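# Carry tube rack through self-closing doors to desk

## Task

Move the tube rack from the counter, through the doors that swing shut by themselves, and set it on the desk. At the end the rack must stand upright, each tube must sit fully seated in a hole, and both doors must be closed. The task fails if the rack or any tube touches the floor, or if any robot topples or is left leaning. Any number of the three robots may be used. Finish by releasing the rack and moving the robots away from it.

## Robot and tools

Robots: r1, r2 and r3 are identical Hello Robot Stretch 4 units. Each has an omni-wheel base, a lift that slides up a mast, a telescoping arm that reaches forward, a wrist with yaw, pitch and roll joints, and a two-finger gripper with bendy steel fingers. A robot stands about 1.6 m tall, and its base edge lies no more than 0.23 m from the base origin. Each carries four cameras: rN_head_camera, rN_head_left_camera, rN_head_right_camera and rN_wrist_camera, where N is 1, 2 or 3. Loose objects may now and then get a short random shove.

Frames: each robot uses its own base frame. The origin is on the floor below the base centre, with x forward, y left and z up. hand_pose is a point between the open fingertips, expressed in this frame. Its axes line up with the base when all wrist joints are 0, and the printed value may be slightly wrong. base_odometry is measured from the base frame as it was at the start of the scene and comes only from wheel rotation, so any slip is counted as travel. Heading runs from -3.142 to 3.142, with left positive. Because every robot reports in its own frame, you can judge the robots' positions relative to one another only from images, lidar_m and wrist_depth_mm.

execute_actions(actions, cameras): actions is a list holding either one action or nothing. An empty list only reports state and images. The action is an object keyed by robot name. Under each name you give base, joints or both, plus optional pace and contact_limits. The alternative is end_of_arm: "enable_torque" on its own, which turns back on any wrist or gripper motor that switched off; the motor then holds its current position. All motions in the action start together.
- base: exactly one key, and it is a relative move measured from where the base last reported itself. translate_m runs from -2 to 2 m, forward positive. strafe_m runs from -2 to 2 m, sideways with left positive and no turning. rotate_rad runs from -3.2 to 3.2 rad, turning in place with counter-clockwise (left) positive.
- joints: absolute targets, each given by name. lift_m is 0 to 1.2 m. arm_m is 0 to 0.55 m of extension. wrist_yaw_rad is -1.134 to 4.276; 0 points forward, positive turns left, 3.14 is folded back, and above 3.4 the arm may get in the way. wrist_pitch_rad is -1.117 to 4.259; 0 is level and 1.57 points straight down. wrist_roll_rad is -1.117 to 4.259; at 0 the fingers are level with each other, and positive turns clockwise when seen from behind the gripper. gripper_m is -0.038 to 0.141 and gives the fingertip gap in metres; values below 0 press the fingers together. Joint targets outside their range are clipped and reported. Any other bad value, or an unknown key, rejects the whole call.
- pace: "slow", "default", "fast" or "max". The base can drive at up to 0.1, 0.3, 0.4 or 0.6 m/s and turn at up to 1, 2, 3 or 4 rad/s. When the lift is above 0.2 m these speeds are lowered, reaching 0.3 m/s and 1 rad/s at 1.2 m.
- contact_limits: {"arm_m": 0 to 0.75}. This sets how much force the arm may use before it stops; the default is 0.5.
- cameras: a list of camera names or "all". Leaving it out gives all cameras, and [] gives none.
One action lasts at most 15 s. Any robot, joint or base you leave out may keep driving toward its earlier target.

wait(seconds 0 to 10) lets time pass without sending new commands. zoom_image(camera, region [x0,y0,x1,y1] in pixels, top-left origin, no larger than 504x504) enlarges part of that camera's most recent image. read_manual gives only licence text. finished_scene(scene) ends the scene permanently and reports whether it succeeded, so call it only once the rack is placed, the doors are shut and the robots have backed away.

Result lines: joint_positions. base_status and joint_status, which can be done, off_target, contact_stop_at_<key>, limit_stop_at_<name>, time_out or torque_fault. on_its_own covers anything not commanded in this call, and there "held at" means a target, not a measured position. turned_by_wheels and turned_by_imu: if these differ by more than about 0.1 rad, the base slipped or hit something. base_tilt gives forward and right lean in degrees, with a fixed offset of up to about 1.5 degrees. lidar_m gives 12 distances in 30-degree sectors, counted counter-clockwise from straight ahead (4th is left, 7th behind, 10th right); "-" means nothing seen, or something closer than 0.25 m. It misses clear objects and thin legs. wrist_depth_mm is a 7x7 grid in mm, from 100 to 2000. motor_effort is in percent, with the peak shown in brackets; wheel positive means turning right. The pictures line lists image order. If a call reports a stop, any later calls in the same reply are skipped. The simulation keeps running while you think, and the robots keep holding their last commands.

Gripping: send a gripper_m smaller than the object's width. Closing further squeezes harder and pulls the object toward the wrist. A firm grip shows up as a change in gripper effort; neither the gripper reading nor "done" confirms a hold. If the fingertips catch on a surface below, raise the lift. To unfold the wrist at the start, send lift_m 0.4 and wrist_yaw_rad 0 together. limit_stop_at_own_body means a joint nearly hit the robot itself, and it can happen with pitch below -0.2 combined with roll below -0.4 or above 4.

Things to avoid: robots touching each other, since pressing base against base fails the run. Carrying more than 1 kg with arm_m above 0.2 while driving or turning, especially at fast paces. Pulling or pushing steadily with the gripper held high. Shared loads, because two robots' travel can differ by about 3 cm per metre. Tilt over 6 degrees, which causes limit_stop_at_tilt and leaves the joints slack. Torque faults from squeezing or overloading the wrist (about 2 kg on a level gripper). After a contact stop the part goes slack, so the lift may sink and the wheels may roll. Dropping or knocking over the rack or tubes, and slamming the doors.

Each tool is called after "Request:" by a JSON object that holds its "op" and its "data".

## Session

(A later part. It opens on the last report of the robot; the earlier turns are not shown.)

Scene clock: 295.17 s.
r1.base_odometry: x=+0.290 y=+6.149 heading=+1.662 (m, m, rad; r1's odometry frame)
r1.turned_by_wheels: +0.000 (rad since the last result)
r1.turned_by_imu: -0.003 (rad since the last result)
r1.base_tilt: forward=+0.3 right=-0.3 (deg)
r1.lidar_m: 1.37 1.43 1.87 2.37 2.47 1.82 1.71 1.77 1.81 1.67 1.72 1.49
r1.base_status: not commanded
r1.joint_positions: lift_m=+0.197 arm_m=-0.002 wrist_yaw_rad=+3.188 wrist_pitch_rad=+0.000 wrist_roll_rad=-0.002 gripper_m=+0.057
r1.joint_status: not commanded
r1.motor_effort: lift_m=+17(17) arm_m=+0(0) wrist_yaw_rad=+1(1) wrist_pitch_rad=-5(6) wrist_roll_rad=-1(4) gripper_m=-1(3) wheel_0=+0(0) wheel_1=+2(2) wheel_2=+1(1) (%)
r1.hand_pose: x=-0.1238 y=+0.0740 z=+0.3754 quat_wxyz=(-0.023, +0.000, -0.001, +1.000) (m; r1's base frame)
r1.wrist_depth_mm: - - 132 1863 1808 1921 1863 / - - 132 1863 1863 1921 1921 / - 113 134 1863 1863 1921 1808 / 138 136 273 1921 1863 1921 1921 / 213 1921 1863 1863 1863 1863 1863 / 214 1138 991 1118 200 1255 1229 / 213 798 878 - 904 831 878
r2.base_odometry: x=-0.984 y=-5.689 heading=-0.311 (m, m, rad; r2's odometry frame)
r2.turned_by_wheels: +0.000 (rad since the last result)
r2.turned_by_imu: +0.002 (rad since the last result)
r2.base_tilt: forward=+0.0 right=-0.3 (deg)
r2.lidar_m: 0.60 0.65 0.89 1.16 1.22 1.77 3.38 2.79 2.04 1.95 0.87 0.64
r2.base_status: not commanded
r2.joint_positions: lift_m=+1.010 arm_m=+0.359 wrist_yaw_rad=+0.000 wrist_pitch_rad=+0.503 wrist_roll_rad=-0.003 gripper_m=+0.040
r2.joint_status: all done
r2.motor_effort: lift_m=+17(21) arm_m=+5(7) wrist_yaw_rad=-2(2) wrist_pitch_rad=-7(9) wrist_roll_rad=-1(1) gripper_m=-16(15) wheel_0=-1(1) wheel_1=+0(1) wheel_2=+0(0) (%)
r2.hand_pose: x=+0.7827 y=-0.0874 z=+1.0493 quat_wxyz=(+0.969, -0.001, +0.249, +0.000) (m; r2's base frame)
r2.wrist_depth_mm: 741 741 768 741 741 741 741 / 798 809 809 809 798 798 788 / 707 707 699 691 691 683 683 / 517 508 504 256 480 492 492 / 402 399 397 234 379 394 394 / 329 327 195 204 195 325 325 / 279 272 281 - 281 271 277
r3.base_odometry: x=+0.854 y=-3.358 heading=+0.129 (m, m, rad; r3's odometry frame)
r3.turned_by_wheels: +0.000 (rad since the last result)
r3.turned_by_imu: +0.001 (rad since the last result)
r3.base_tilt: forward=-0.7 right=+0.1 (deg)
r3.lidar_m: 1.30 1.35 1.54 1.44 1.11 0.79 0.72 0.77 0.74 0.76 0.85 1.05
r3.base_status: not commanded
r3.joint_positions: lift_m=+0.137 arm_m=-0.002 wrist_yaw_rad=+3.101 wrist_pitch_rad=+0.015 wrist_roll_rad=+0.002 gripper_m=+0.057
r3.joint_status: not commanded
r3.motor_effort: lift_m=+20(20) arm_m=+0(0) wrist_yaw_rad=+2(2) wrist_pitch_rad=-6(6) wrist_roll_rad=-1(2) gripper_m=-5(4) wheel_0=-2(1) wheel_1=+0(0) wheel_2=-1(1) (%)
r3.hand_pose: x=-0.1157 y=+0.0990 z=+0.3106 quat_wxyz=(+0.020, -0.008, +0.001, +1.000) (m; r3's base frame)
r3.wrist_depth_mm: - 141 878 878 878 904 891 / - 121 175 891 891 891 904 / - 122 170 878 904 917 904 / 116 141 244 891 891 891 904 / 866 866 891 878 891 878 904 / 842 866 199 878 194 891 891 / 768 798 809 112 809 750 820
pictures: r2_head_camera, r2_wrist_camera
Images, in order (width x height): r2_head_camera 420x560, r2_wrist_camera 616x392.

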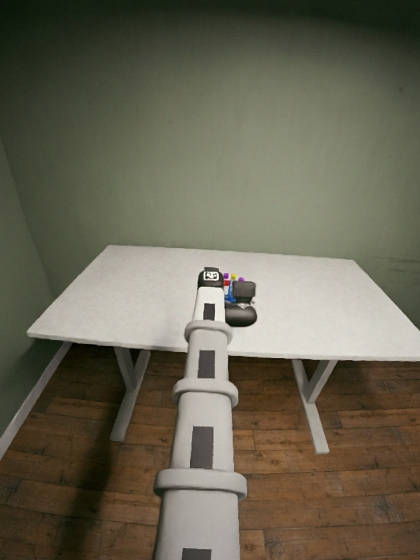

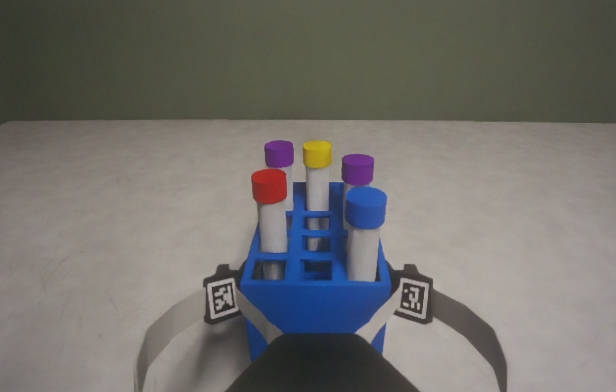

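Request:
{"op": "execute_actions", "data": {"actions": [{"r2": {"joints": {"lift_m": 0.973}, "pace": "slow"}}], "cameras": ["r2_wrist_camera"]}}

Scene clock: 302.60 s.
r1.base_odometry: x=+0.290 y=+6.149 heading=+1.662 (m, m, rad; r1's odometry frame)
r1.turned_by_wheels: +0.000 (rad since the last result)
r1.turned_by_imu: -0.002 (rad since the last result)
r1.base_tilt: forward=+0.2 right=-0.2 (deg)
r1.lidar_m: 1.38 1.43 1.87 2.37 2.45 1.84 1.71 1.77 1.78 1.67 1.72 1.48
r1.base_status: not commanded
r1.joint_positions: lift_m=+0.197 arm_m=-0.002 wrist_yaw_rad=+3.188 wrist_pitch_rad=+0.000 wrist_roll_rad=-0.002 gripper_m=+0.057
r1.joint_status: not commanded
r1.motor_effort: lift_m=+17(17) arm_m=+0(0) wrist_yaw_rad=+0(1) wrist_pitch_rad=-7(5) wrist_roll_rad=-1(2) gripper_m=-3(2) wheel_0=+0(0) wheel_1=+2(2) wheel_2=+1(1) (%)
r1.hand_pose: x=-0.1238 y=+0.0740 z=+0.3754 quat_wxyz=(-0.023, +0.000, -0.001, +1.000) (m; r1's base frame)
r1.wrist_depth_mm: - - 131 1863 1921 1808 1863 / - - 132 1863 1863 1863 1863 / - 113 134 1921 1921 1863 1921 / 138 136 273 1863 1863 1921 1921 / 213 1921 1921 1921 1921 1863 1921 / 214 1138 1025 1138 200 1229 1229 / 212 798 878 - 904 842 878
r2.base_odometry: x=-0.984 y=-5.689 heading=-0.311 (m, m, rad; r2's odometry frame)
r2.turned_by_wheels: +0.000 (rad since the last result)
r2.turned_by_imu: +0.001 (rad since the last result)
r2.base_tilt: forward=+0.0 right=-0.2 (deg)
r2.lidar_m: 0.60 0.63 0.92 1.16 1.20 1.78 3.38 2.81 2.03 1.94 0.87 0.62
r2.base_status: not commanded
r2.joint_positions: lift_m=+0.973 arm_m=+0.359 wrist_yaw_rad=+0.000 wrist_pitch_rad=+0.503 wrist_roll_rad=-0.003 gripper_m=+0.040
r2.joint_status: all done
r2.motor_effort: lift_m=+17(19) arm_m=+5(5) wrist_yaw_rad=-2(2) wrist_pitch_rad=-7(7) wrist_roll_rad=-1(2) gripper_m=-17(15) wheel_0=+0(0) wheel_1=-1(1) wheel_2=+0(0) (%)
r2.hand_pose: x=+0.7827 y=-0.0874 z=+1.0124 quat_wxyz=(+0.969, -0.001, +0.249, +0.000) (m; r2's base frame)
r2.wrist_depth_mm: 741 750 750 741 732 741 732 / 798 798 778 788 778 788 778 / 609 603 597 597 591 585 585 / 436 436 433 254 407 427 430 / 345 343 342 232 325 336 336 / 282 282 195 204 195 278 279 / 238 232 241 - 238 230 237
r3.base_odometry: x=+0.854 y=-3.358 heading=+0.129 (m, m, rad; r3's odometry frame)
r3.turned_by_wheels: +0.000 (rad since the last result)
r3.turned_by_imu: +0.000 (rad since the last result)
r3.base_tilt: forward=-0.7 right=+0.0 (deg)
r3.lidar_m: 1.26 1.36 1.53 1.47 1.14 0.79 0.76 0.76 0.76 0.74 0.83 1.02
r3.base_status: not commanded
r3.joint_positions: lift_m=+0.137 arm_m=-0.002 wrist_yaw_rad=+3.101 wrist_pitch_rad=+0.015 wrist_roll_rad=+0.002 gripper_m=+0.057
r3.joint_status: not commanded
r3.motor_effort: lift_m=+20(21) arm_m=+0(0) wrist_yaw_rad=+1(2) wrist_pitch_rad=-5(6) wrist_roll_rad=-2(3) gripper_m=-4(6) wheel_0=-2(2) wheel_1=+0(0) wheel_2=-1(1) (%)
r3.hand_pose: x=-0.1157 y=+0.0990 z=+0.3106 quat_wxyz=(+0.020, -0.008, +0.001, +1.000) (m; r3's base frame)
r3.wrist_depth_mm: - 141 878 891 904 891 891 / - 121 176 866 891 891 917 / - 123 169 891 891 891 917 / 116 142 244 891 904 904 904 / 866 866 878 878 878 891 904 / 842 866 199 891 193 904 904 / 759 820 798 112 820 741 809
pictures: r2_wrist_camera
Images, in order (width x height): r2_wrist_camera 616x392.

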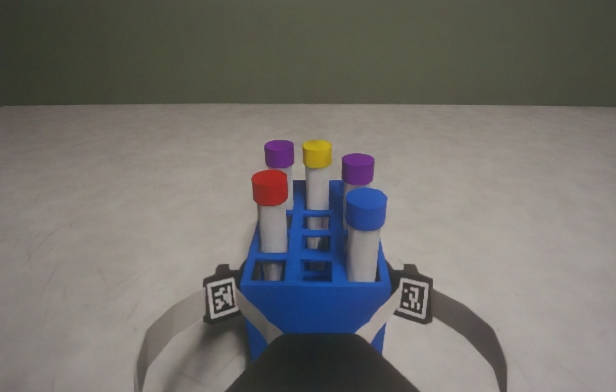

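Request:
{"op": "execute_actions", "data": {"actions": [{"r2": {"joints": {"lift_m": 0.968}, "pace": "default"}}], "cameras": ["r2_wrist_camera"]}}

Request:
{"op": "execute_actions", "data": {"actions": [{"r2": {"joints": {"gripper_m": 0.135}}}], "cameras": ["r2_wrist_camera"]}}

Scene clock: 307.73 s.
r1.base_odometry: x=+0.290 y=+6.149 heading=+1.662 (m, m, rad; r1's odometry frame)
r1.turned_by_wheels: +0.000 (rad since the last result)
r1.turned_by_imu: -0.001 (rad since the last result)
r1.base_tilt: forward=+0.4 right=-0.4 (deg)
r1.lidar_m: 1.39 1.44 1.87 2.39 2.47 1.83 1.71 1.76 1.81 1.67 1.72 1.47
r1.base_status: not commanded
r1.joint_positions: lift_m=+0.197 arm_m=-0.002 wrist_yaw_rad=+3.188 wrist_pitch_rad=+0.000 wrist_roll_rad=-0.002 gripper_m=+0.057
r1.joint_status: not commanded
r1.motor_effort: lift_m=+17(17) arm_m=+0(0) wrist_yaw_rad=+1(1) wrist_pitch_rad=-7(6) wrist_roll_rad=-1(0) gripper_m=-2(4) wheel_0=+0(0) wheel_1=+2(2) wheel_2=+1(1) (%)
r1.hand_pose: x=-0.1238 y=+0.0740 z=+0.3754 quat_wxyz=(-0.023, +0.000, -0.001, +1.000) (m; r1's base frame)
r1.wrist_depth_mm: - - 132 1863 1863 1863 1808 / - - 132 1863 1863 1863 1808 / - 113 134 1921 1921 1921 1863 / 139 136 273 1863 1921 1863 1921 / 213 1863 1863 1863 1863 1921 1863 / 213 1160 1008 1138 200 1229 1229 / 212 788 878 - 904 831 878
r2.base_odometry: x=-0.984 y=-5.689 heading=-0.311 (m, m, rad; r2's odometry frame)
r2.turned_by_wheels: +0.000 (rad since the last result)
r2.turned_by_imu: +0.001 (rad since the last result)
r2.base_tilt: forward=+0.0 right=-0.3 (deg)
r2.lidar_m: 0.60 0.65 0.88 1.16 1.22 1.78 3.39 2.81 2.02 1.95 0.85 0.64
r2.base_status: not commanded
r2.joint_positions: lift_m=+0.968 arm_m=+0.359 wrist_yaw_rad=+0.000 wrist_pitch_rad=+0.499 wrist_roll_rad=-0.003 gripper_m=+0.040
r2.joint_status: all done
r2.motor_effort: lift_m=+15(17) arm_m=+5(6) wrist_yaw_rad=+0(1) wrist_pitch_rad=+6(7) wrist_roll_rad=-2(2) gripper_m=-13(10) wheel_0=-1(0) wheel_1=-1(1) wheel_2=+0(0) (%)
r2.hand_pose: x=+0.7833 y=-0.0875 z=+1.0086 quat_wxyz=(+0.969, -0.001, +0.247, +0.000) (m; r2's base frame)
r2.wrist_depth_mm: 750 750 750 741 741 732 732 / 798 798 788 778 778 798 778 / 609 615 603 591 597 585 603 / 436 439 436 253 407 430 424 / 345 342 340 231 325 338 336 / 281 282 197 202 195 278 277 / 236 232 237 - 237 229 234
r3.base_odometry: x=+0.854 y=-3.358 heading=+0.129 (m, m, rad; r3's odometry frame)
r3.turned_by_wheels: +0.000 (rad since the last result)
r3.turned_by_imu: +0.000 (rad since the last result)
r3.base_tilt: forward=-0.7 right=+0.0 (deg)
r3.lidar_m: 1.30 1.36 1.49 1.44 1.13 0.79 0.74 0.80 0.76 0.76 0.86 1.02
r3.base_status: not commanded
r3.joint_positions: lift_m=+0.137 arm_m=-0.002 wrist_yaw_rad=+3.101 wrist_pitch_rad=+0.015 wrist_roll_rad=+0.002 gripper_m=+0.057
r3.joint_status: not commanded
r3.motor_effort: lift_m=+20(21) arm_m=+0(0) wrist_yaw_rad=+1(1) wrist_pitch_rad=-5(5) wrist_roll_rad=+0(3) gripper_m=-6(2) wheel_0=-1(2) wheel_1=+0(0) wheel_2=-1(1) (%)
r3.hand_pose: x=-0.1157 y=+0.0990 z=+0.3106 quat_wxyz=(+0.020, -0.008, +0.001, +1.000) (m; r3's base frame)
r3.wrist_depth_mm: - 141 878 878 891 878 904 / - 121 175 891 891 891 904 / - 122 170 891 891 891 878 / 116 141 244 878 891 891 891 / 866 878 878 878 904 904 904 / 854 878 200 878 194 891 904 / 759 788 809 112 809 750 831
pictures: r2_wrist_camera
Images, in order (width x height): r2_wrist_camera 616x392.

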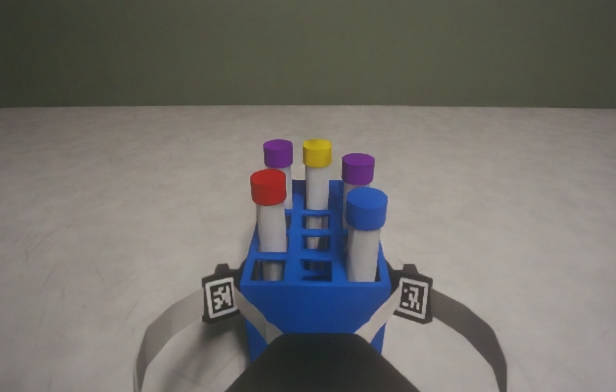

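Scene clock: 309.63 s.
r1.base_odometry: x=+0.290 y=+6.149 heading=+1.662 (m, m, rad; r1's odometry frame)
r1.turned_by_wheels: +0.000 (rad since the last result)
r1.turned_by_imu: -0.001 (rad since the last result)
r1.base_tilt: forward=+0.4 right=-0.4 (deg)
r1.lidar_m: 1.39 1.44 1.85 2.37 2.46 1.83 1.72 1.78 1.79 1.67 1.72 1.46
r1.base_status: not commanded
r1.joint_positions: lift_m=+0.197 arm_m=-0.002 wrist_yaw_rad=+3.188 wrist_pitch_rad=+0.000 wrist_roll_rad=-0.002 gripper_m=+0.057
r1.joint_status: not commanded
r1.motor_effort: lift_m=+17(17) arm_m=+0(0) wrist_yaw_rad=+1(1) wrist_pitch_rad=-6(5) wrist_roll_rad=-1(0) gripper_m=-3(3) wheel_0=+0(0) wheel_1=+2(2) wheel_2=+1(1) (%)
r1.hand_pose: x=-0.1238 y=+0.0740 z=+0.3754 quat_wxyz=(-0.023, +0.000, -0.001, +1.000) (m; r1's base frame)
r1.wrist_depth_mm: - - 132 1863 1863 1863 1863 / - - 132 1921 1863 1863 1808 / - 113 134 1921 1863 1863 1921 / 138 136 273 1863 1863 1921 1921 / 213 1921 1863 1983 1863 1921 1921 / 214 1138 1008 1138 200 1229 1229 / 212 788 878 - 917 831 891
r2.base_odometry: x=-0.984 y=-5.689 heading=-0.311 (m, m, rad; r2's odometry frame)
r2.turned_by_wheels: +0.000 (rad since the last result)
r2.turned_by_imu: +0.000 (rad since the last result)
r2.base_tilt: forward=+0.0 right=-0.3 (deg)
r2.lidar_m: 0.60 0.63 0.90 1.17 1.23 1.77 3.38 2.79 2.03 1.95 0.88 0.64
r2.base_status: not commanded
r2.joint_positions: lift_m=+0.968 arm_m=+0.359 wrist_yaw_rad=+0.000 wrist_pitch_rad=+0.502 wrist_roll_rad=-0.003 gripper_m=+0.135
r2.joint_status: all done
r2.motor_effort: lift_m=+16(16) arm_m=+6(6) wrist_yaw_rad=+0(0) wrist_pitch_rad=-3(11) wrist_roll_rad=-1(1) gripper_m=+0(11) wheel_0=+0(0) wheel_1=-1(1) wheel_2=+0(0) (%)
r2.hand_pose: x=+0.7829 y=-0.0875 z=+1.0077 quat_wxyz=(+0.969, -0.001, +0.248, +0.000) (m; r2's base frame)
r2.wrist_depth_mm: 759 741 741 741 741 732 723 / 788 788 788 788 788 768 778 / 597 597 580 539 574 574 569 / 433 427 427 256 402 421 421 / 338 336 338 227 307 334 327 / 274 268 218 204 214 255 272 / 235 236 236 - 234 230 231
r3.base_odometry: x=+0.854 y=-3.358 heading=+0.129 (m, m, rad; r3's odometry frame)
r3.turned_by_wheels: +0.000 (rad since the last result)
r3.turned_by_imu: +0.000 (rad since the last result)
r3.base_tilt: forward=-0.7 right=+0.0 (deg)
r3.lidar_m: 1.30 1.37 1.52 1.46 1.11 0.80 0.76 0.80 0.77 0.75 0.84 1.02
r3.base_status: not commanded
r3.joint_positions: lift_m=+0.137 arm_m=-0.002 wrist_yaw_rad=+3.101 wrist_pitch_rad=+0.015 wrist_roll_rad=+0.002 gripper_m=+0.057
r3.joint_status: not commanded
r3.motor_effort: lift_m=+20(21) arm_m=+0(0) wrist_yaw_rad=+0(1) wrist_pitch_rad=-5(7) wrist_roll_rad=-2(1) gripper_m=-8(1) wheel_0=-2(2) wheel_1=+0(0) wheel_2=-1(1) (%)
r3.hand_pose: x=-0.1157 y=+0.0990 z=+0.3106 quat_wxyz=(+0.020, -0.008, +0.001, +1.000) (m; r3's base frame)
r3.wrist_depth_mm: - 141 878 878 891 891 891 / - 121 175 891 878 904 891 / - 122 170 878 904 904 891 / 116 142 243 878 878 891 904 / 866 866 854 891 904 917 891 / 854 891 198 878 193 891 917 / 759 798 809 112 798 750 820
pictures: r2_wrist_camera
Images, in order (width x height): r2_wrist_camera 616x392.

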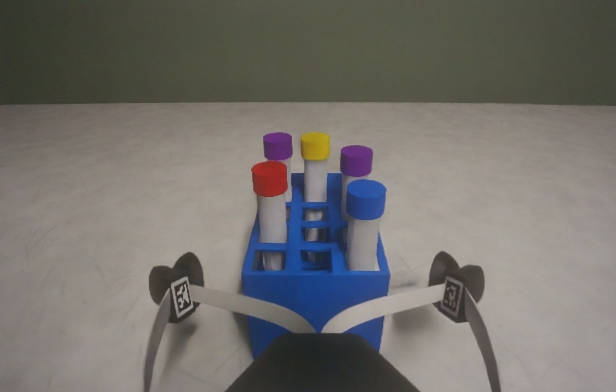

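Request:
{"op": "execute_actions", "data": {"actions": [{"r2": {"joints": {"arm_m": 0.0}, "base": {"translate_m": -0.15}, "pace": "max"}}], "cameras": ["r2_wrist_camera", "r2_head_camera", "r3_head_left_camera"]}}

Scene clock: 313.27 s.
r1.base_odometry: x=+0.290 y=+6.149 heading=+1.662 (m, m, rad; r1's odometry frame)
r1.turned_by_wheels: +0.000 (rad since the last result)
r1.turned_by_imu: -0.001 (rad since the last result)
r1.base_tilt: forward=+0.3 right=-0.3 (deg)
r1.lidar_m: 1.40 1.42 1.88 2.37 2.46 1.83 1.71 1.76 1.81 1.66 1.70 1.48
r1.base_status: not commanded
r1.joint_positions: lift_m=+0.197 arm_m=-0.002 wrist_yaw_rad=+3.188 wrist_pitch_rad=+0.000 wrist_roll_rad=-0.002 gripper_m=+0.057
r1.joint_status: not commanded
r1.motor_effort: lift_m=+17(17) arm_m=+0(0) wrist_yaw_rad=+1(0) wrist_pitch_rad=-5(5) wrist_roll_rad=-2(4) gripper_m=-1(4) wheel_0=+0(0) wheel_1=+1(2) wheel_2=+1(1) (%)
r1.hand_pose: x=-0.1238 y=+0.0740 z=+0.3754 quat_wxyz=(-0.023, +0.000, -0.001, +1.000) (m; r1's base frame)
r1.wrist_depth_mm: - - 132 1863 1863 1808 1863 / - - 132 1863 1863 1863 1863 / - 113 134 1863 1863 1863 1863 / 138 137 273 1863 1863 1921 1921 / 213 1863 1863 1863 1921 1863 1863 / 213 1138 1008 1138 200 1255 1229 / 213 788 878 - 904 831 891
r2.base_odometry: x=-1.126 y=-5.643 heading=-0.311 (m, m, rad; r2's odometry frame)
r2.turned_by_wheels: +0.000 (rad since the last result)
r2.turned_by_imu: +0.001 (rad since the last result)
r2.base_tilt: forward=+0.0 right=-0.2 (deg)
r2.lidar_m: 0.74 0.80 1.21 1.15 1.20 1.77 3.23 2.81 2.02 1.94 1.07 0.78
r2.base_status: done
r2.joint_positions: lift_m=+0.968 arm_m=+0.003 wrist_yaw_rad=+0.000 wrist_pitch_rad=+0.502 wrist_roll_rad=-0.003 gripper_m=+0.135
r2.joint_status: all done
joint sent to its limit — the command would take r2.arm_m past its lower limit, so that joint was sent only as far as its limit.
r2.motor_effort: lift_m=+17(17) arm_m=-5(6) wrist_yaw_rad=+0(2) wrist_pitch_rad=-4(4) wrist_roll_rad=-2(1) gripper_m=-2(3) wheel_0=+0(8) wheel_1=+1(6) wheel_2=+0(12) (%)
r2.hand_pose: x=+0.4272 y=-0.0875 z=+1.0076 quat_wxyz=(+0.969, -0.001, +0.248, +0.000) (m; r2's base frame)
r2.wrist_depth_mm: 1205 1182 1182 1205 1182 1182 1138 / 1255 976 946 715 946 917 946 / 654 661 640 580 585 585 591 / 1499 1537 1499 1499 1499 1537 1430 / 1661 1661 1618 1661 1708 1618 1618 / 1537 1430 1397 1499 1366 1160 1499 / 1308 1255 1308 - 1336 1205 1255
r3.base_odometry: x=+0.854 y=-3.358 heading=+0.129 (m, m, rad; r3's odometry frame)
r3.turned_by_wheels: +0.000 (rad since the last result)
r3.turned_by_imu: +0.000 (rad since the last result)
r3.base_tilt: forward=-0.7 right=+0.0 (deg)
r3.lidar_m: 1.31 1.36 1.53 1.44 1.13 0.79 0.74 0.79 0.78 0.79 0.85 1.03
r3.base_status: not commanded
r3.joint_positions: lift_m=+0.137 arm_m=-0.002 wrist_yaw_rad=+3.101 wrist_pitch_rad=+0.015 wrist_roll_rad=+0.002 gripper_m=+0.057
r3.joint_status: not commanded
r3.motor_effort: lift_m=+20(20) arm_m=+0(0) wrist_yaw_rad=+1(0) wrist_pitch_rad=-5(6) wrist_roll_rad=-1(2) gripper_m=-2(4) wheel_0=-2(1) wheel_1=+0(0) wheel_2=-1(1) (%)
r3.hand_pose: x=-0.1157 y=+0.0990 z=+0.3106 quat_wxyz=(+0.020, -0.008, +0.001, +1.000) (m; r3's base frame)
r3.wrist_depth_mm: - 141 878 891 878 891 917 / - 121 175 866 891 891 904 / - 122 170 878 891 891 891 / 116 142 243 878 891 878 917 / 854 878 878 891 891 904 904 / 842 866 198 891 193 891 891 / 759 798 809 112 798 750 820
pictures: r2_head_camera, r2_wrist_camera, r3_head_left_camera
Images, in order (width x height): r2_head_camera 420x560, r2_wrist_camera 616x392, r3_head_left_camera 420x672.

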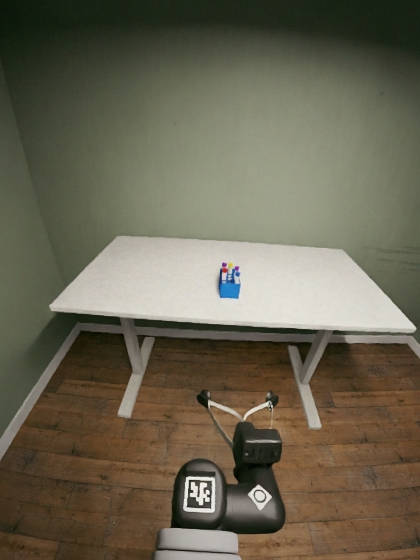

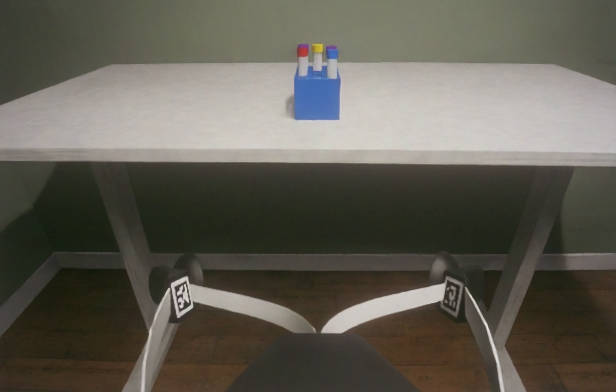

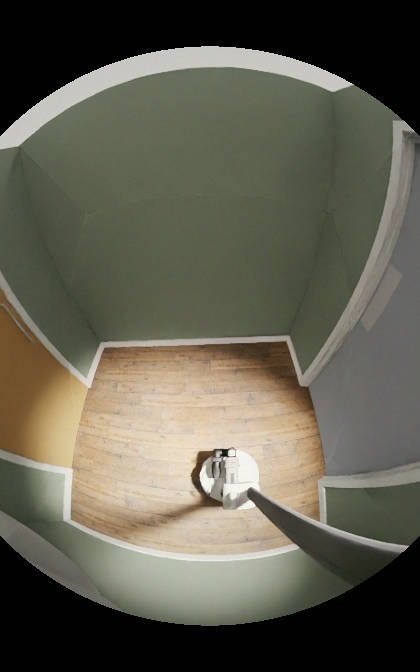

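Request:
{"op": "zoom_image", "data": {"camera": "r2_wrist_camera", "region": [267, 30, 367, 130]}}

Region (267, 30, 367, 130) of r2_wrist_camera's 616x392 image, scaled by 5.040.

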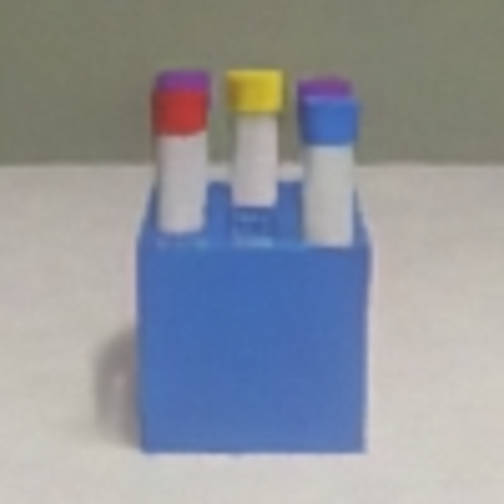

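All tubes are level, both doors are shut and the robots are clear.

Request:
{"op": "finished_scene", "data": {"scene": 2}}

The scene is finished: the task was done.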